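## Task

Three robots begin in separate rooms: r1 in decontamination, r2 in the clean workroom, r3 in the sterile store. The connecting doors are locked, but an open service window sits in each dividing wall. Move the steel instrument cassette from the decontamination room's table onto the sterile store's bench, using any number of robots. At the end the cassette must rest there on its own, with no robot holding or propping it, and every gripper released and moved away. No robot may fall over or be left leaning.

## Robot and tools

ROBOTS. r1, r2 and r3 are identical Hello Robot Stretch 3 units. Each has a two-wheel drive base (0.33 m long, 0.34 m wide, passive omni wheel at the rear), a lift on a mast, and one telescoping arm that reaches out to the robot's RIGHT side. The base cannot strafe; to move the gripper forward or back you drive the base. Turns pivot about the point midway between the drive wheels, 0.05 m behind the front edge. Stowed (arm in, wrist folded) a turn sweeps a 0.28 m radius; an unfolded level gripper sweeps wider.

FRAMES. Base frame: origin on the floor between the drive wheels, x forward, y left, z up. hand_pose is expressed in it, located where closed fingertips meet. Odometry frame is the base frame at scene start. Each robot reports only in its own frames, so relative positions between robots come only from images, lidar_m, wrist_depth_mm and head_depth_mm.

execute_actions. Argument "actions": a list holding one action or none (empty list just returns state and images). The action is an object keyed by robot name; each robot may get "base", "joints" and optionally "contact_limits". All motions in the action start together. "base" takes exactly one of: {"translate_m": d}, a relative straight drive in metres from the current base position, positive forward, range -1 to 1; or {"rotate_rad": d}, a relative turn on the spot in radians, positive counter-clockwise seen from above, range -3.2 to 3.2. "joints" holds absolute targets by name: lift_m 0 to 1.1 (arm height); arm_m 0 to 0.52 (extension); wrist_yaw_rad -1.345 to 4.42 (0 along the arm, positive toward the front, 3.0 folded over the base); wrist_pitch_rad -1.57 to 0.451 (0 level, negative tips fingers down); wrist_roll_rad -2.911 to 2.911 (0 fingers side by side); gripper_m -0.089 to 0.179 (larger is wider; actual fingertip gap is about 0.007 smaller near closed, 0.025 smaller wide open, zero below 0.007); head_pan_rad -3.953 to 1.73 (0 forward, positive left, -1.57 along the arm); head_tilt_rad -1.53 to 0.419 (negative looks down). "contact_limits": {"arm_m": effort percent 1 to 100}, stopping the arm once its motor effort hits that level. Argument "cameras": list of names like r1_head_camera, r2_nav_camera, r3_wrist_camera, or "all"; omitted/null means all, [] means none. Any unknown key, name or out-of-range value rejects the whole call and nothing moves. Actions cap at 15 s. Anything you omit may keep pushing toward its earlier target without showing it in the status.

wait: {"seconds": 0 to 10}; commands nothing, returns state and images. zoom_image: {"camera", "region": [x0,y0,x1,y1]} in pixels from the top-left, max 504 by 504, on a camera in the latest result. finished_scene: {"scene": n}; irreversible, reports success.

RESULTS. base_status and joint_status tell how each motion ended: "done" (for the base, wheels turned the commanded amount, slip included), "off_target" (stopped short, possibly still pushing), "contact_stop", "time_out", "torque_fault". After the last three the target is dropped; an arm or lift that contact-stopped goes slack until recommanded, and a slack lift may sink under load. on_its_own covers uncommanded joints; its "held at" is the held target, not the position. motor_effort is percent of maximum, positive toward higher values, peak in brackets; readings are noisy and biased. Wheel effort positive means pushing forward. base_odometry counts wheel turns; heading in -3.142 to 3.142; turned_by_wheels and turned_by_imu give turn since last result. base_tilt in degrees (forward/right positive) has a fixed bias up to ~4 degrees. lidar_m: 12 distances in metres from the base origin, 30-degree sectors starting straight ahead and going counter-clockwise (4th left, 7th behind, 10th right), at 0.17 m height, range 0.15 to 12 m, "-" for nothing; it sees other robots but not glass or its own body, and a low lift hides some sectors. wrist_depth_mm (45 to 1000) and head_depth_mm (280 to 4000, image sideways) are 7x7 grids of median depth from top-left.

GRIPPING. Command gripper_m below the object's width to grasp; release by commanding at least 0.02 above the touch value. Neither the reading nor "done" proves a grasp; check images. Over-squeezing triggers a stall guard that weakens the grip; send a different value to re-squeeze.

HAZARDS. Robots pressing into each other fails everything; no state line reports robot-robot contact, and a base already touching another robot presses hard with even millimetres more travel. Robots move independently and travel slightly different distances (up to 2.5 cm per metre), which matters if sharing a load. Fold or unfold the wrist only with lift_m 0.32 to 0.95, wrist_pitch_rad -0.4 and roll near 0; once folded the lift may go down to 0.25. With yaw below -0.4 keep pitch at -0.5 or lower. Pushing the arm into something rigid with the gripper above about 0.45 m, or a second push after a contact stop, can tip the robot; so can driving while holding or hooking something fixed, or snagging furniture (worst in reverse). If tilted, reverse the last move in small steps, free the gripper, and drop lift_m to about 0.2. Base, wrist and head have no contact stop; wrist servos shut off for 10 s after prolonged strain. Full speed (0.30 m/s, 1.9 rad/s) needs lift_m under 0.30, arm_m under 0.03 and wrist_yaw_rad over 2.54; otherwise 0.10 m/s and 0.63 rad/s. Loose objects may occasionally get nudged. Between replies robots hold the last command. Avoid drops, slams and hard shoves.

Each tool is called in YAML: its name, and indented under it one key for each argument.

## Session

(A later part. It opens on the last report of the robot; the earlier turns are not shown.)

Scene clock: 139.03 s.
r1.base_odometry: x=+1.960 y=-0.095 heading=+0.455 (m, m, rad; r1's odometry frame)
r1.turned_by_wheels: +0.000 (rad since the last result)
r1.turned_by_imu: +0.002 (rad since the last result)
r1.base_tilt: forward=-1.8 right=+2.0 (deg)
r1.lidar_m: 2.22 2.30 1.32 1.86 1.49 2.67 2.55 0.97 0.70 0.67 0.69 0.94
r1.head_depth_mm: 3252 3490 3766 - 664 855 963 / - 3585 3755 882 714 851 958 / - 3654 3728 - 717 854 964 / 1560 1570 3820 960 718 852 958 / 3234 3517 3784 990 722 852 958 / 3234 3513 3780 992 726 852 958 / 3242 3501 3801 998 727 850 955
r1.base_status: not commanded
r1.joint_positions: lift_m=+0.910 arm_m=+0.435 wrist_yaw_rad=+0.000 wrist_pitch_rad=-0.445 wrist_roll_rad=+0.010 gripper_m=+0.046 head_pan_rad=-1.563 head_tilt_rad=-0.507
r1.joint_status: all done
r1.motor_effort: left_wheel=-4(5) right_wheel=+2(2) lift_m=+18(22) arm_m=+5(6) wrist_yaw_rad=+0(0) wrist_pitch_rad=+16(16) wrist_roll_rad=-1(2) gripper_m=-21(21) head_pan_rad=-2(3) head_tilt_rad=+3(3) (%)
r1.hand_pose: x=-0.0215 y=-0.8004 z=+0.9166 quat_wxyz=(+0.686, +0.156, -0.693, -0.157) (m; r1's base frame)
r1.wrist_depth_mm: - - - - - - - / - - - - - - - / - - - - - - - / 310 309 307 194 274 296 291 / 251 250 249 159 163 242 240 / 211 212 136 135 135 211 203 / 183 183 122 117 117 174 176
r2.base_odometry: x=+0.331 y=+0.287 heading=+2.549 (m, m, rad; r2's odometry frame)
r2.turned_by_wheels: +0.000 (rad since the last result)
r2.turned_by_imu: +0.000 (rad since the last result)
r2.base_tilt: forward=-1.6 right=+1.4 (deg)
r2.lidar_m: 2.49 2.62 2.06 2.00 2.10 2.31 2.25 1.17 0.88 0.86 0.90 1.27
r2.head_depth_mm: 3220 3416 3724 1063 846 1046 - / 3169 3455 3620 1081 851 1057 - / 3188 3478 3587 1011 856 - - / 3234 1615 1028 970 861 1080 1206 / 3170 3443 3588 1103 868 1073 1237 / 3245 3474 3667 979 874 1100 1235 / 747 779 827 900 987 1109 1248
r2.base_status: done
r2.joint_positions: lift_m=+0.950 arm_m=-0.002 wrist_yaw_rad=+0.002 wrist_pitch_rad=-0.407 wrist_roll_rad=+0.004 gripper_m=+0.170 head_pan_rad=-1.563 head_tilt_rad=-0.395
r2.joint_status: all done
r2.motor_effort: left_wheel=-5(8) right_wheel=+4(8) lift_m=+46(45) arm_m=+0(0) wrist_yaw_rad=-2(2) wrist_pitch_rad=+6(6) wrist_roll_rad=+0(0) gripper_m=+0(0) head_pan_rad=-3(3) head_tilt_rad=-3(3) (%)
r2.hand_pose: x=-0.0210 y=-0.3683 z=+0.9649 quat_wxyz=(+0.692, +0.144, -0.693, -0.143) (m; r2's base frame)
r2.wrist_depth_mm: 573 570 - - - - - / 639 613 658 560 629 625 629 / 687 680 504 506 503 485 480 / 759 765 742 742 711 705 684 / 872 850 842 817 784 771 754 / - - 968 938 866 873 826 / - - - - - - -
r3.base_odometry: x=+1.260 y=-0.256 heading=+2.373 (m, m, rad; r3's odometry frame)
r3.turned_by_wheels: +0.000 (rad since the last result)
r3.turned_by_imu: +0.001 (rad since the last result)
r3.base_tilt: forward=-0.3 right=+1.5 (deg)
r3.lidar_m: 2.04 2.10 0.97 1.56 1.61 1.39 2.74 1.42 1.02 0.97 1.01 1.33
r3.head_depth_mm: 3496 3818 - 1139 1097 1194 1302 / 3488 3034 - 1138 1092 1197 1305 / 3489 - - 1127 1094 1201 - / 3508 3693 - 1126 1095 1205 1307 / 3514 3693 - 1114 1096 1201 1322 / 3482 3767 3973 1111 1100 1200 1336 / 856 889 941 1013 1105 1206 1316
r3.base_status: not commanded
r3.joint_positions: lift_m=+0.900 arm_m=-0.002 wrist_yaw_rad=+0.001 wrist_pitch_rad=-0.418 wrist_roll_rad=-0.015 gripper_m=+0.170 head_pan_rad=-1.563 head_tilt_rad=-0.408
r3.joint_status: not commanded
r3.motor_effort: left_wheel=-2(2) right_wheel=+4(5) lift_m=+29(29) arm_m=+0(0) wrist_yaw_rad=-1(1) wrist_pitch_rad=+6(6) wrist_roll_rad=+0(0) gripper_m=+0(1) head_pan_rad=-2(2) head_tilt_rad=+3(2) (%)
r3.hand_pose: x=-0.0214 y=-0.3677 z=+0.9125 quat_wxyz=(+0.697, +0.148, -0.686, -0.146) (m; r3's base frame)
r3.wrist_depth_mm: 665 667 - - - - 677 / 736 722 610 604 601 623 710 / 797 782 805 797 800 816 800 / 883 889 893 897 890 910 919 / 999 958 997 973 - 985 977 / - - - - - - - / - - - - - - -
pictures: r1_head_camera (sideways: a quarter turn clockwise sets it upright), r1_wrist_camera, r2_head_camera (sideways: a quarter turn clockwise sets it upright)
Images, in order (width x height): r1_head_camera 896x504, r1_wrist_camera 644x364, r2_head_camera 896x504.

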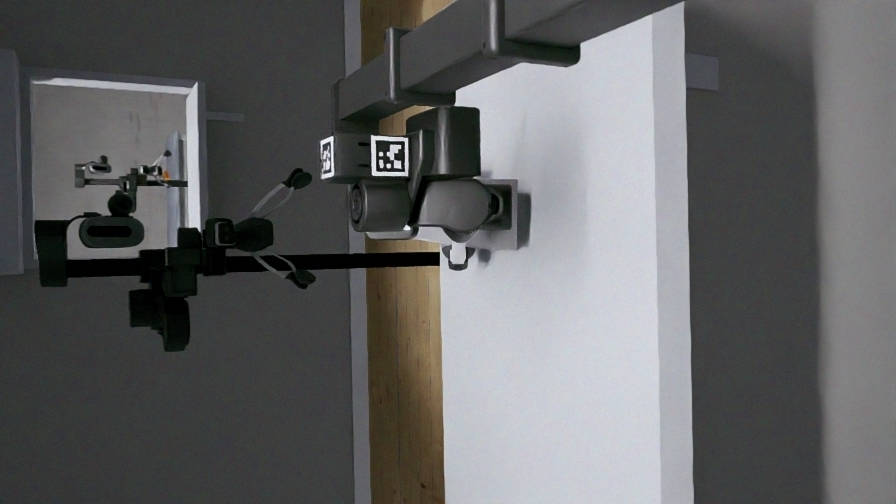

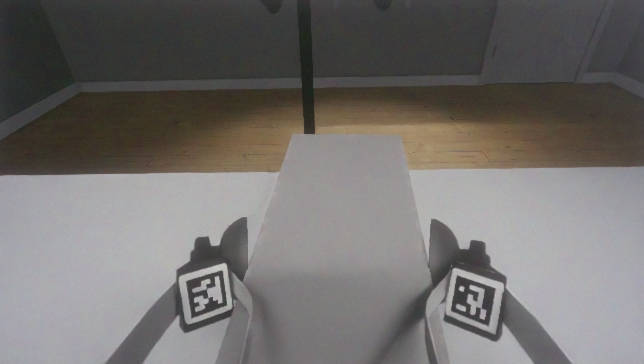

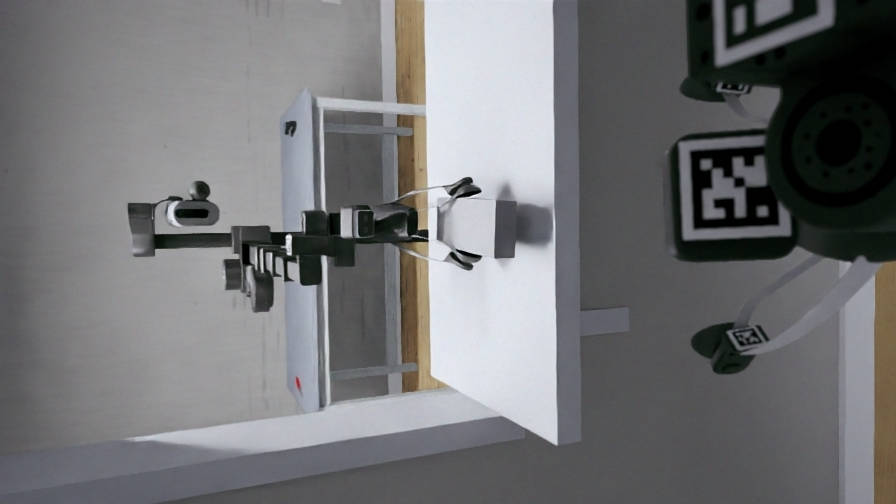

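execute_actions:
  actions:
    - {"r1":{"joints":{"lift_m":0.878}},"r2":{"joints":{"arm_m":0.1}}}
  cameras: []

execute_actions:
  actions:
    - {"r1":{"joints":{"gripper_m":0.17}},"r2":{"joints":{"arm_m":0.2,"lift_m":0.89}}}
  cameras: []

execute_actions:
  actions:
    - {"r1":{"joints":{"arm_m":0.0,"lift_m":0.9}},"r2":{"joints":{"arm_m":0.33}}}
  cameras: ["r2_wrist_camera","r2_head_camera","r1_wrist_camera"]

Scene clock: 148.63 s.
r1.base_odometry: x=+1.960 y=-0.095 heading=+0.455 (m, m, rad; r1's odometry frame)
r1.turned_by_wheels: +0.000 (rad since the last result)
r1.turned_by_imu: +0.001 (rad since the last result)
r1.base_tilt: forward=-1.8 right=+2.0 (deg)
r1.lidar_m: 2.22 2.30 1.32 1.86 1.49 2.67 2.56 0.98 0.70 0.67 0.70 0.94
r1.head_depth_mm: 3245 3495 3762 3276 - 868 960 / - 3574 3783 - 713 854 960 / - 3613 3766 - 717 852 961 / 1561 1581 3828 982 719 853 958 / 3262 3532 3776 991 724 850 959 / 3270 3481 3827 994 724 853 956 / 3277 3496 3830 999 727 852 956
r1.base_status: not commanded
r1.joint_positions: lift_m=+0.878 arm_m=+0.435 wrist_yaw_rad=+0.000 wrist_pitch_rad=-0.426 wrist_roll_rad=+0.010 gripper_m=+0.046 head_pan_rad=-1.563 head_tilt_rad=-0.507
r1.joint_status: all done
r1.motor_effort: left_wheel=-5(6) right_wheel=+2(2) lift_m=+15(17) arm_m=+5(5) wrist_yaw_rad=+2(0) wrist_pitch_rad=+9(16) wrist_roll_rad=-2(1) gripper_m=-21(20) head_pan_rad=-2(2) head_tilt_rad=+3(3) (%)
r1.hand_pose: x=-0.0215 y=-0.8029 z=+0.8890 quat_wxyz=(+0.688, +0.149, -0.694, -0.151) (m; r1's base frame)
r1.wrist_depth_mm: - - - - - - - / - - - - - - - / - - - - - - - / 261 262 261 198 233 252 247 / 213 212 212 161 166 206 202 / 179 180 136 135 134 178 171 / 155 153 121 116 116 145 149
r2.base_odometry: x=+0.331 y=+0.287 heading=+2.549 (m, m, rad; r2's odometry frame)
r2.turned_by_wheels: +0.000 (rad since the last result)
r2.turned_by_imu: +0.000 (rad since the last result)
r2.base_tilt: forward=-1.6 right=+1.3 (deg)
r2.lidar_m: 2.49 2.61 2.05 2.00 2.10 2.31 2.25 1.17 0.88 0.85 0.90 1.27
r2.head_depth_mm: 3184 3385 3716 1068 - - 1231 / 3209 3426 3651 1120 - - 1230 / 3210 3412 3631 1017 810 - 1228 / 3206 3313 1127 1002 818 1107 1227 / 3224 3460 3692 1103 823 1099 1221 / 3212 3454 3586 977 871 1101 1236 / 748 778 824 903 997 1101 1241
r2.base_status: not commanded
r2.joint_positions: lift_m=+0.950 arm_m=+0.100 wrist_yaw_rad=+0.002 wrist_pitch_rad=-0.407 wrist_roll_rad=+0.004 gripper_m=+0.170 head_pan_rad=-1.563 head_tilt_rad=-0.395
r2.joint_status: all done
r2.motor_effort: left_wheel=-5(5) right_wheel=+4(4) lift_m=+46(46) arm_m=+3(3) wrist_yaw_rad=-2(1) wrist_pitch_rad=+5(6) wrist_roll_rad=+0(1) gripper_m=+0(0) head_pan_rad=-4(4) head_tilt_rad=-2(3) (%)
r2.hand_pose: x=-0.0210 y=-0.4704 z=+0.9649 quat_wxyz=(+0.692, +0.144, -0.693, -0.143) (m; r2's base frame)
r2.wrist_depth_mm: 479 485 - - - - - / 528 537 647 630 631 625 612 / 589 544 472 437 465 456 457 / 655 640 629 432 421 410 395 / 717 708 693 681 654 635 632 / 829 827 778 762 766 738 704 / - - 904 897 865 847 851
r3.base_odometry: x=+1.260 y=-0.256 heading=+2.373 (m, m, rad; r3's odometry frame)
r3.turned_by_wheels: +0.000 (rad since the last result)
r3.turned_by_imu: +0.001 (rad since the last result)
r3.base_tilt: forward=-0.2 right=+1.5 (deg)
r3.lidar_m: 2.04 2.10 0.97 1.56 1.61 1.38 2.74 1.42 1.02 0.98 1.01 1.33
r3.head_depth_mm: 3455 3738 3990 1137 1095 1198 1309 / 3490 3148 3961 1134 1095 1192 1306 / 3477 - - 1133 1093 1206 - / 3530 3727 3938 1125 1097 1207 1305 / 3450 3760 - 1119 1095 1204 1323 / 3475 3769 3992 1110 1098 1198 1337 / 857 892 943 1013 1100 1201 1325
r3.base_status: not commanded
r3.joint_positions: lift_m=+0.900 arm_m=-0.002 wrist_yaw_rad=+0.001 wrist_pitch_rad=-0.418 wrist_roll_rad=-0.015 gripper_m=+0.170 head_pan_rad=-1.563 head_tilt_rad=-0.408
r3.joint_status: not commanded
r3.motor_effort: left_wheel=-2(2) right_wheel=+5(5) lift_m=+29(29) arm_m=+0(0) wrist_yaw_rad=+0(1) wrist_pitch_rad=+6(6) wrist_roll_rad=+0(0) gripper_m=+1(0) head_pan_rad=-2(2) head_tilt_rad=+3(2) (%)
r3.hand_pose: x=-0.0214 y=-0.3677 z=+0.9125 quat_wxyz=(+0.697, +0.148, -0.686, -0.146) (m; r3's base frame)
r3.wrist_depth_mm: 672 674 - - - - 682 / 731 721 618 600 602 606 708 / 800 778 785 799 809 782 804 / 879 908 918 899 884 885 928 / 979 966 995 - - 968 - / - - - - - - - / - - - - - - -
pictures: none
No camera images: the call's "cameras" was empty. Leave "cameras" out to get every camera's image.

Scene clock: 150.60 s.
r1.base_odometry: x=+1.960 y=-0.095 heading=+0.455 (m, m, rad; r1's odometry frame)
r1.turned_by_wheels: +0.000 (rad since the last result)
r1.turned_by_imu: +0.000 (rad since the last result)
r1.base_tilt: forward=-1.8 right=+2.0 (deg)
r1.lidar_m: 2.22 2.30 1.32 1.86 1.49 2.67 2.56 0.97 0.70 0.67 0.70 0.94
r1.head_depth_mm: 3261 3491 3738 3306 - 868 962 / - 3589 3782 - 716 854 960 / - 3624 3795 - 716 853 961 / 1562 1621 1839 985 719 852 961 / 3241 3433 3809 989 723 851 960 / 3300 3496 3816 992 724 852 957 / 3241 3485 3843 998 728 853 958
r1.base_status: not commanded
r1.joint_positions: lift_m=+0.878 arm_m=+0.435 wrist_yaw_rad=+0.000 wrist_pitch_rad=-0.420 wrist_roll_rad=+0.010 gripper_m=+0.170 head_pan_rad=-1.563 head_tilt_rad=-0.507
r1.joint_status: all done
r1.motor_effort: left_wheel=-5(5) right_wheel=+2(2) lift_m=+16(16) arm_m=+6(6) wrist_yaw_rad=+1(0) wrist_pitch_rad=+7(10) wrist_roll_rad=-1(1) gripper_m=+1(96) head_pan_rad=-2(3) head_tilt_rad=+3(3) (%)
r1.hand_pose: x=-0.0215 y=-0.8037 z=+0.8904 quat_wxyz=(+0.688, +0.147, -0.695, -0.148) (m; r1's base frame)
r1.wrist_depth_mm: - - - - - - - / - - - - - - - / - - - - - - - / 267 267 264 203 235 255 251 / 217 221 211 163 176 208 206 / 187 179 172 136 141 174 177 / - 152 125 118 117 150 -
r2.base_odometry: x=+0.331 y=+0.287 heading=+2.549 (m, m, rad; r2's odometry frame)
r2.turned_by_wheels: +0.000 (rad since the last result)
r2.turned_by_imu: +0.000 (rad since the last result)
r2.base_tilt: forward=-1.6 right=+1.3 (deg)
r2.lidar_m: 2.49 2.61 2.05 2.00 2.10 2.31 2.25 1.17 0.88 0.86 0.90 1.27
r2.head_depth_mm: 3147 3401 3636 1069 802 - 1203 / 3233 3429 3670 1077 - 1125 1216 / 3157 3425 3580 1017 - - 1229 / 3156 3414 1135 993 820 1102 1232 / 3240 3470 3728 1104 826 1098 1239 / 3264 3455 3624 977 875 1098 1242 / 748 778 823 902 991 1099 1245
r2.base_status: not commanded
r2.joint_positions: lift_m=+0.890 arm_m=+0.200 wrist_yaw_rad=+0.002 wrist_pitch_rad=-0.407 wrist_roll_rad=+0.004 gripper_m=+0.170 head_pan_rad=-1.563 head_tilt_rad=-0.395
r2.joint_status: all done
r2.motor_effort: left_wheel=-5(5) right_wheel=+4(4) lift_m=+34(43) arm_m=+2(3) wrist_yaw_rad=-2(2) wrist_pitch_rad=+5(6) wrist_roll_rad=+1(1) gripper_m=+0(0) head_pan_rad=-4(4) head_tilt_rad=-2(2) (%)
r2.hand_pose: x=-0.0210 y=-0.5704 z=+0.9053 quat_wxyz=(+0.692, +0.144, -0.693, -0.143) (m; r2's base frame)
r2.wrist_depth_mm: 388 461 - - - - - / 427 432 467 402 411 458 440 / 460 341 345 318 336 331 336 / 527 321 316 306 301 295 289 / 592 573 560 557 535 528 502 / 644 665 650 626 606 602 560 / 839 784 743 740 700 698 677
r3.base_odometry: x=+1.260 y=-0.256 heading=+2.373 (m, m, rad; r3's odometry frame)
r3.turned_by_wheels: +0.000 (rad since the last result)
r3.turned_by_imu: +0.000 (rad since the last result)
r3.base_tilt: forward=-0.2 right=+1.5 (deg)
r3.lidar_m: 2.04 2.11 0.97 1.56 1.61 1.39 2.74 1.42 1.02 0.98 1.01 1.33
r3.head_depth_mm: 3446 3754 3982 1134 1093 1198 1306 / 3510 3248 3972 1131 1095 1191 1302 / 3471 - - 1129 1092 1197 - / 3462 3723 - 1123 1096 1199 1308 / 3497 3696 - 1119 1102 1202 1321 / 3479 3756 3985 1112 1100 1206 1335 / 857 892 943 1008 1107 1205 1331
r3.base_status: not commanded
r3.joint_positions: lift_m=+0.900 arm_m=-0.002 wrist_yaw_rad=+0.001 wrist_pitch_rad=-0.418 wrist_roll_rad=-0.015 gripper_m=+0.170 head_pan_rad=-1.563 head_tilt_rad=-0.408
r3.joint_status: not commanded
r3.motor_effort: left_wheel=-2(2) right_wheel=+4(4) lift_m=+29(29) arm_m=+0(0) wrist_yaw_rad=-1(1) wrist_pitch_rad=+6(6) wrist_roll_rad=+0(0) gripper_m=+0(0) head_pan_rad=-2(2) head_tilt_rad=+2(2) (%)
r3.hand_pose: x=-0.0214 y=-0.3677 z=+0.9125 quat_wxyz=(+0.697, +0.148, -0.686, -0.146) (m; r3's base frame)
r3.wrist_depth_mm: 664 685 - - - - 689 / 714 726 618 606 592 611 711 / 806 801 815 812 793 835 810 / 902 886 886 894 883 885 898 / 978 - - 989 - 952 988 / - - - - - - - / - - - - - - -
pictures: none
No camera images: the call's "cameras" was empty. Leave "cameras" out to get every camera's image.

Scene clock: 155.00 s.
r1.base_odometry: x=+1.960 y=-0.095 heading=+0.455 (m, m, rad; r1's odometry frame)
r1.turned_by_wheels: +0.000 (rad since the last result)
r1.turned_by_imu: +0.001 (rad since the last result)
r1.base_tilt: forward=-1.8 right=+2.0 (deg)
r1.lidar_m: 2.22 2.30 1.32 1.86 1.49 2.67 2.55 0.98 0.70 0.67 0.70 0.94
r1.head_depth_mm: 3252 3529 3743 971 712 851 947 / - 3586 3808 977 716 853 961 / - 3638 3748 976 718 743 - / 1564 1613 1804 983 719 852 962 / 3231 3446 3805 989 725 741 974 / 3261 3502 3791 993 725 849 957 / 3248 3524 3814 1000 728 849 955
r1.base_status: not commanded
r1.joint_positions: lift_m=+0.900 arm_m=+0.000 wrist_yaw_rad=+0.000 wrist_pitch_rad=-0.419 wrist_roll_rad=+0.010 gripper_m=+0.170 head_pan_rad=-1.563 head_tilt_rad=-0.507
r1.joint_status: all done
r1.motor_effort: left_wheel=-5(4) right_wheel=+2(2) lift_m=+22(22) arm_m=-5(6) wrist_yaw_rad=+0(0) wrist_pitch_rad=+7(7) wrist_roll_rad=-1(1) gripper_m=+0(1) head_pan_rad=-2(2) head_tilt_rad=+3(3) (%)
r1.hand_pose: x=-0.0215 y=-0.3697 z=+0.9123 quat_wxyz=(+0.688, +0.147, -0.695, -0.148) (m; r1's base frame)
r1.wrist_depth_mm: - - - - - - 390 / 630 608 586 528 574 510 423 / 410 410 401 397 396 390 429 / 332 328 325 327 326 319 323 / 569 550 568 565 546 563 556 / 642 626 630 632 640 632 603 / 770 725 728 731 718 711 -
r2.base_odometry: x=+0.331 y=+0.287 heading=+2.549 (m, m, rad; r2's odometry frame)
r2.turned_by_wheels: +0.000 (rad since the last result)
r2.turned_by_imu: +0.000 (rad since the last result)
r2.base_tilt: forward=-1.7 right=+1.3 (deg)
r2.lidar_m: 2.49 2.62 2.05 2.00 2.10 2.30 2.25 1.17 0.88 0.86 0.90 1.27
r2.head_depth_mm: 3285 3451 3790 1071 801 - 1205 / 3237 3441 3630 2960 1001 1081 1211 / 3202 3368 3614 3584 1018 1083 1210 / 3201 3379 1781 1178 990 1091 1219 / 3147 3443 3658 1098 868 1092 1239 / 3264 3464 3612 979 874 1095 1236 / 750 775 821 902 991 1102 1248
r2.base_status: not commanded
r2.joint_positions: lift_m=+0.890 arm_m=+0.330 wrist_yaw_rad=+0.002 wrist_pitch_rad=-0.407 wrist_roll_rad=+0.004 gripper_m=+0.170 head_pan_rad=-1.563 head_tilt_rad=-0.395
r2.joint_status: all done
r2.motor_effort: left_wheel=-5(5) right_wheel=+4(4) lift_m=+34(34) arm_m=+3(3) wrist_yaw_rad=-2(2) wrist_pitch_rad=+5(5) wrist_roll_rad=+1(1) gripper_m=+0(0) head_pan_rad=-4(3) head_tilt_rad=-3(2) (%)
r2.hand_pose: x=-0.0211 y=-0.7004 z=+0.9053 quat_wxyz=(+0.692, +0.144, -0.693, -0.143) (m; r2's base frame)
r2.wrist_depth_mm: 328 - - - - - - / 331 444 475 465 463 445 444 / 330 345 342 287 318 334 330 / 276 271 266 216 242 265 261 / 225 224 221 216 215 218 218 / 205 206 200 198 193 191 191 / 557 544 507 499 474 471 474
r3.base_odometry: x=+1.260 y=-0.256 heading=+2.373 (m, m, rad; r3's odometry frame)
r3.turned_by_wheels: +0.000 (rad since the last result)
r3.turned_by_imu: +0.000 (rad since the last result)
r3.base_tilt: forward=-0.2 right=+1.6 (deg)
r3.lidar_m: 2.03 2.10 0.97 1.56 1.61 1.39 2.74 1.42 1.02 0.98 1.01 1.33
r3.head_depth_mm: 3509 3713 3942 1139 1089 1197 1308 / 3474 3346 3951 1134 1096 1197 1299 / 3530 - 3936 1125 1099 1193 - / 3504 3738 3987 1127 1100 1202 1302 / 3441 3703 3993 1117 1096 1202 1323 / 3489 3740 3962 1107 1095 1195 1330 / 858 890 944 1015 1098 1211 1327
r3.base_status: not commanded
r3.joint_positions: lift_m=+0.900 arm_m=-0.002 wrist_yaw_rad=+0.001 wrist_pitch_rad=-0.418 wrist_roll_rad=-0.015 gripper_m=+0.170 head_pan_rad=-1.563 head_tilt_rad=-0.408
r3.joint_status: not commanded
r3.motor_effort: left_wheel=-2(2) right_wheel=+5(5) lift_m=+29(29) arm_m=+1(0) wrist_yaw_rad=-1(1) wrist_pitch_rad=+6(6) wrist_roll_rad=+0(0) gripper_m=+0(0) head_pan_rad=-2(2) head_tilt_rad=+2(2) (%)
r3.hand_pose: x=-0.0214 y=-0.3677 z=+0.9125 quat_wxyz=(+0.697, +0.148, -0.686, -0.146) (m; r3's base frame)
r3.wrist_depth_mm: 669 675 - - - - 671 / 738 709 616 594 603 621 703 / 789 809 795 815 818 805 791 / 880 878 895 892 901 883 920 / 950 968 - 998 969 - 984 / - - - - - - - / - - - - - - -
pictures: r1_wrist_camera, r2_head_camera (sideways: a quarter turn clockwise sets it upright), r2_wrist_camera
Images, in order (width x height): r1_wrist_camera 644x364, r2_head_camera 896x504, r2_wrist_camera 644x364.

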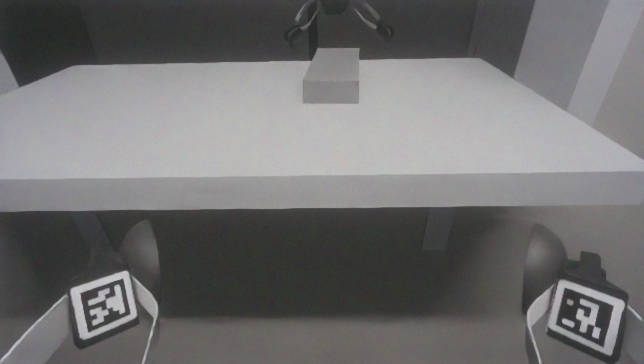

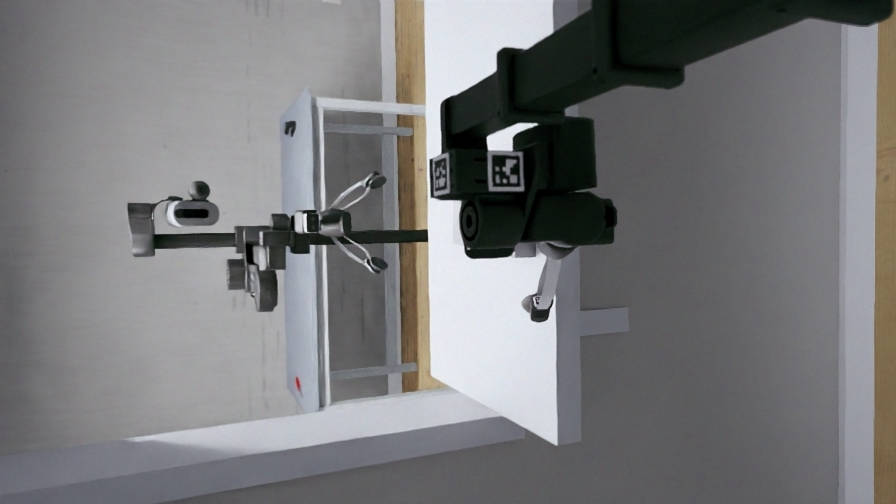

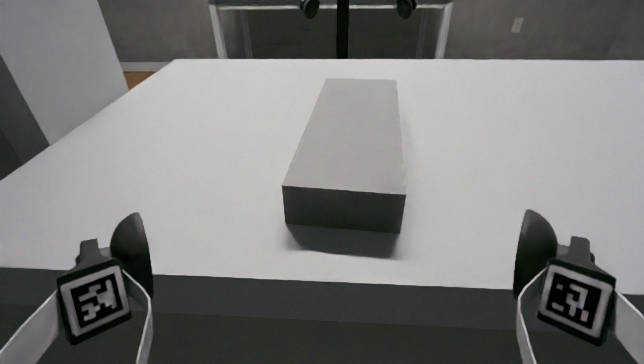

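execute_actions:
  actions:
    - {"r2":{"base":{"translate_m":-0.012},"joints":{"arm_m":0.475}},"r3":{"base":{"rotate_rad":0.8}}}
  cameras: ["r2_wrist_camera","r1_wrist_camera"]

execute_actions:
  actions:
    - {"r2":{"joints":{"gripper_m":0.045,"lift_m":0.885}}}
  cameras: ["r2_wrist_camera","r1_wrist_camera"]

Scene clock: 163.43 s.
r1.base_odometry: x=+1.960 y=-0.095 heading=+0.455 (m, m, rad; r1's odometry frame)
r1.turned_by_wheels: +0.000 (rad since the last result)
r1.turned_by_imu: +0.001 (rad since the last result)
r1.base_tilt: forward=-1.8 right=+2.0 (deg)
r1.lidar_m: 2.22 2.30 1.32 1.86 1.50 2.67 2.55 0.98 0.70 0.67 0.70 0.94
r1.head_depth_mm: 3249 3553 3769 971 713 851 945 / - 3637 3762 931 715 854 961 / - 3625 3815 930 719 742 - / 1544 3579 989 929 720 853 958 / 3241 3359 3787 990 723 743 976 / 3219 3512 3825 993 725 853 956 / 3251 3499 3771 999 728 853 958
r1.base_status: not commanded
r1.joint_positions: lift_m=+0.900 arm_m=+0.000 wrist_yaw_rad=+0.000 wrist_pitch_rad=-0.419 wrist_roll_rad=+0.010 gripper_m=+0.170 head_pan_rad=-1.563 head_tilt_rad=-0.507
r1.joint_status: not commanded
r1.motor_effort: left_wheel=-4(5) right_wheel=+2(2) lift_m=+21(21) arm_m=-6(5) wrist_yaw_rad=+0(0) wrist_pitch_rad=+7(7) wrist_roll_rad=-2(1) gripper_m=+0(0) head_pan_rad=-2(2) head_tilt_rad=+3(3) (%)
r1.hand_pose: x=-0.0215 y=-0.3697 z=+0.9123 quat_wxyz=(+0.688, +0.147, -0.695, -0.148) (m; r1's base frame)
r1.wrist_depth_mm: - - - - - - 381 / 618 604 591 511 563 509 428 / 414 405 402 401 391 389 429 / 331 329 325 324 323 322 321 / 565 548 565 555 555 549 552 / 638 646 635 640 623 618 605 / 748 758 718 718 707 708 -
r2.base_odometry: x=+0.341 y=+0.280 heading=+2.549 (m, m, rad; r2's odometry frame)
r2.turned_by_wheels: +0.000 (rad since the last result)
r2.turned_by_imu: +0.000 (rad since the last result)
r2.base_tilt: forward=-1.7 right=+1.3 (deg)
r2.lidar_m: 2.51 2.63 2.05 2.00 2.10 2.29 2.23 1.17 0.88 0.86 0.90 1.27
r2.head_depth_mm: 3188 3485 3715 1066 - - 1212 / 3229 3429 3668 2889 991 1080 1216 / 3185 3398 3579 - 852 1077 1214 / 3179 3385 1798 1177 819 1092 1227 / 3210 3474 3663 1106 866 1098 1227 / 3192 3456 3622 998 871 1102 1242 / 780 775 826 902 993 1104 1248
r2.base_status: done
r2.joint_positions: lift_m=+0.890 arm_m=+0.475 wrist_yaw_rad=+0.002 wrist_pitch_rad=-0.407 wrist_roll_rad=+0.004 gripper_m=+0.170 head_pan_rad=-1.563 head_tilt_rad=-0.395
r2.joint_status: all done
r2.motor_effort: left_wheel=-5(12) right_wheel=+4(6) lift_m=+34(34) arm_m=+3(2) wrist_yaw_rad=-1(2) wrist_pitch_rad=+5(6) wrist_roll_rad=+1(1) gripper_m=+0(0) head_pan_rad=-4(5) head_tilt_rad=-2(2) (%)
r2.hand_pose: x=-0.0211 y=-0.8454 z=+0.9053 quat_wxyz=(+0.692, +0.144, -0.693, -0.143) (m; r2's base frame)
r2.wrist_depth_mm: - - - - - - - / - - - - - - - / 367 345 338 338 332 335 324 / 273 271 268 212 229 263 260 / 224 222 221 174 187 217 215 / 197 185 183 148 153 185 189 / - 161 155 129 132 161 156
r3.base_odometry: x=+1.260 y=-0.256 heading=-3.111 (m, m, rad; r3's odometry frame)
r3.turned_by_wheels: +0.800 (rad since the last result)
r3.turned_by_imu: +0.794 (rad since the last result)
r3.base_tilt: forward=-0.2 right=+1.5 (deg)
r3.lidar_m: 2.14 0.97 1.56 1.39 2.74 1.98 1.14 0.98 0.98 1.13 1.91 2.03
r3.head_depth_mm: 936 983 1036 1094 1159 1230 1286 / 1013 1069 1131 1205 1279 1372 1409 / 1089 1156 1230 1316 1417 1522 - / 1187 1267 1350 1463 1573 1674 1485 / 1310 1407 1515 1655 1800 1786 1452 / 1462 1595 1735 1920 2090 1783 1441 / 1688 1872 2056 2231 2303 1779 1433
r3.base_status: done
r3.joint_positions: lift_m=+0.900 arm_m=-0.002 wrist_yaw_rad=+0.001 wrist_pitch_rad=-0.418 wrist_roll_rad=-0.015 gripper_m=+0.170 head_pan_rad=-1.563 head_tilt_rad=-0.408
r3.joint_status: not commanded
r3.motor_effort: left_wheel=-2(7) right_wheel=+5(9) lift_m=+29(29) arm_m=+0(0) wrist_yaw_rad=+0(1) wrist_pitch_rad=+6(6) wrist_roll_rad=+0(0) gripper_m=+1(1) head_pan_rad=-2(2) head_tilt_rad=+2(2) (%)
r3.hand_pose: x=-0.0214 y=-0.3677 z=+0.9125 quat_wxyz=(+0.697, +0.148, -0.686, -0.146) (m; r3's base frame)
r3.wrist_depth_mm: - - - 996 823 692 633 / - - - - 926 732 558 / - - - - 967 795 643 / - - - - - 824 681 / - - - - - 909 722 / - - - - - 993 745 / - - - - - - 844
pictures: r1_wrist_camera, r2_wrist_camera
Images, in order (width x height): r1_wrist_camera 644x364, r2_wrist_camera 644x364.

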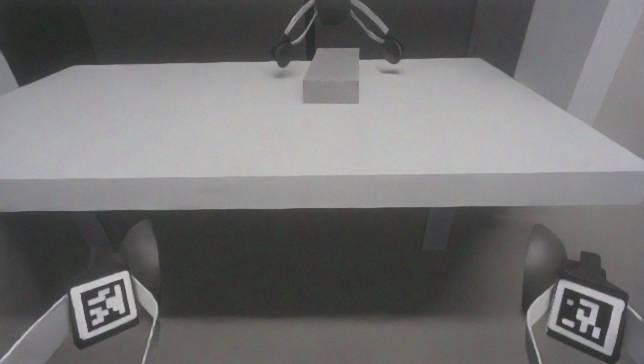

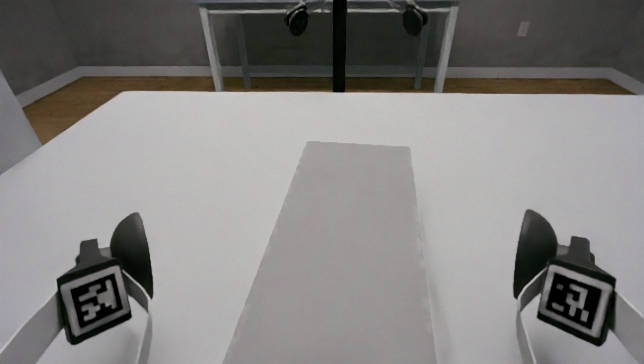

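Scene clock: 165.17 s.
r1.base_odometry: x=+1.960 y=-0.095 heading=+0.455 (m, m, rad; r1's odometry frame)
r1.turned_by_wheels: +0.000 (rad since the last result)
r1.turned_by_imu: +0.000 (rad since the last result)
r1.base_tilt: forward=-1.8 right=+2.0 (deg)
r1.lidar_m: 2.22 2.30 1.32 1.86 1.49 2.67 2.56 0.98 0.70 0.67 0.70 0.94
r1.head_depth_mm: 3257 3524 3743 968 711 850 945 / - 3607 3790 978 716 855 960 / - 3620 3779 910 719 742 - / 1546 3534 993 939 720 854 961 / 3258 3416 3868 989 724 740 976 / 3246 3502 3787 993 726 852 957 / 3218 3504 3794 1000 728 851 955
r1.base_status: not commanded
r1.joint_positions: lift_m=+0.900 arm_m=+0.000 wrist_yaw_rad=+0.000 wrist_pitch_rad=-0.419 wrist_roll_rad=+0.010 gripper_m=+0.170 head_pan_rad=-1.563 head_tilt_rad=-0.507
r1.joint_status: not commanded
r1.motor_effort: left_wheel=-4(4) right_wheel=+2(2) lift_m=+22(22) arm_m=-5(6) wrist_yaw_rad=+0(0) wrist_pitch_rad=+7(7) wrist_roll_rad=-1(1) gripper_m=+0(0) head_pan_rad=-2(2) head_tilt_rad=+3(3) (%)
r1.hand_pose: x=-0.0215 y=-0.3697 z=+0.9123 quat_wxyz=(+0.688, +0.147, -0.695, -0.148) (m; r1's base frame)
r1.wrist_depth_mm: - - - - - - 388 / 625 595 590 513 574 517 422 / 419 403 410 395 394 391 423 / 327 326 325 324 323 326 321 / 572 548 560 551 560 562 550 / 627 621 635 626 633 621 607 / 743 748 731 727 705 706 -
r2.base_odometry: x=+0.341 y=+0.280 heading=+2.549 (m, m, rad; r2's odometry frame)
r2.turned_by_wheels: +0.000 (rad since the last result)
r2.turned_by_imu: +0.000 (rad since the last result)
r2.base_tilt: forward=-1.6 right=+1.3 (deg)
r2.lidar_m: 2.51 2.64 2.05 2.00 2.10 2.29 2.23 1.17 0.88 0.86 0.90 1.27
r2.head_depth_mm: 3148 3436 3716 1067 799 - 1212 / 3192 3425 3581 2944 991 1077 1213 / 3175 3391 3357 - 856 1083 1221 / 3266 3356 1794 1175 819 1091 1229 / 3218 3454 3633 1096 866 1097 1223 / 3200 3396 3703 996 871 1101 1243 / 778 778 824 899 999 1104 1239
r2.base_status: not commanded
r2.joint_positions: lift_m=+0.885 arm_m=+0.475 wrist_yaw_rad=-0.002 wrist_pitch_rad=-0.407 wrist_roll_rad=+0.004 gripper_m=+0.046 head_pan_rad=-1.563 head_tilt_rad=-0.395
r2.joint_status: all done
r2.motor_effort: left_wheel=-6(7) right_wheel=+5(7) lift_m=+34(35) arm_m=+3(3) wrist_yaw_rad=+1(1) wrist_pitch_rad=+5(5) wrist_roll_rad=+0(1) gripper_m=-14(89) head_pan_rad=-5(6) head_tilt_rad=-2(2) (%)
r2.hand_pose: x=-0.0220 y=-0.8455 z=+0.9003 quat_wxyz=(+0.691, +0.142, -0.694, -0.144) (m; r2's base frame)
r2.wrist_depth_mm: - - - - - - - / - - - - - - - / 348 333 328 326 323 319 318 / 263 263 259 201 238 255 252 / 215 216 223 168 170 211 207 / 183 184 143 143 142 182 177 / 159 159 130 124 127 156 155
r3.base_odometry: x=+1.260 y=-0.256 heading=-3.111 (m, m, rad; r3's odometry frame)
r3.turned_by_wheels: +0.000 (rad since the last result)
r3.turned_by_imu: +0.000 (rad since the last result)
r3.base_tilt: forward=-0.2 right=+1.5 (deg)
r3.lidar_m: 2.14 0.97 1.56 1.39 2.75 1.97 1.14 0.98 0.98 1.13 1.90 2.03
r3.head_depth_mm: 935 983 1036 1097 1164 1233 1282 / 1013 1071 1138 1197 1271 1360 1404 / 1083 1149 1229 1314 1411 1524 - / 1185 1262 1358 1456 1569 1670 1482 / 1308 1407 1524 1641 1805 1778 1432 / 1463 1586 1739 1897 2082 1773 1444 / 1691 1859 2051 2236 2300 1779 1436
r3.base_status: not commanded
r3.joint_positions: lift_m=+0.900 arm_m=-0.002 wrist_yaw_rad=+0.001 wrist_pitch_rad=-0.418 wrist_roll_rad=-0.015 gripper_m=+0.170 head_pan_rad=-1.563 head_tilt_rad=-0.408
r3.joint_status: not commanded
r3.motor_effort: left_wheel=-2(2) right_wheel=+5(5) lift_m=+29(29) arm_m=+0(0) wrist_yaw_rad=+0(0) wrist_pitch_rad=+6(6) wrist_roll_rad=+0(0) gripper_m=+0(0) head_pan_rad=-2(2) head_tilt_rad=+2(2) (%)
r3.hand_pose: x=-0.0214 y=-0.3677 z=+0.9125 quat_wxyz=(+0.697, +0.148, -0.686, -0.146) (m; r3's base frame)
r3.wrist_depth_mm: - - - - 834 682 632 / - - - - 920 725 555 / - - - - 950 756 646 / - - - - - 823 687 / - - - - - 917 716 / - - - - - - 738 / - - - - - - 856
pictures: r1_wrist_camera, r2_wrist_camera
Images, in order (width x height): r1_wrist_camera 644x364, r2_wrist_camera 644x364.

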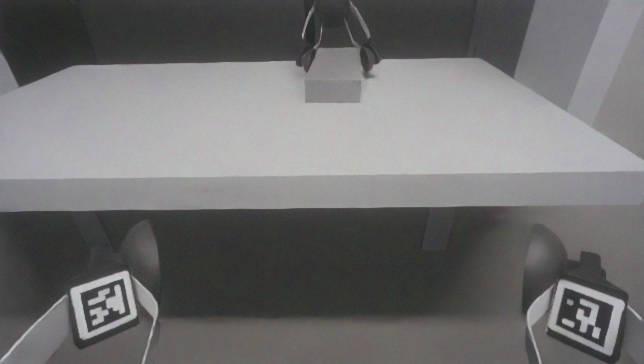

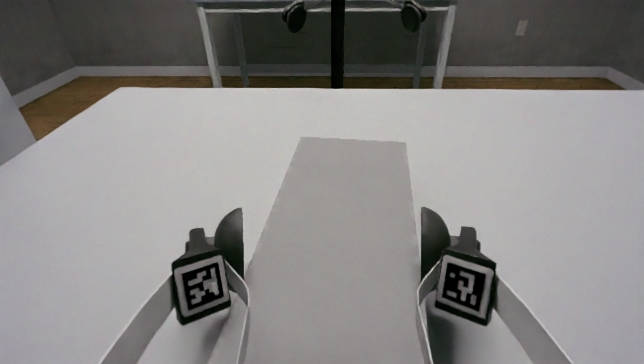

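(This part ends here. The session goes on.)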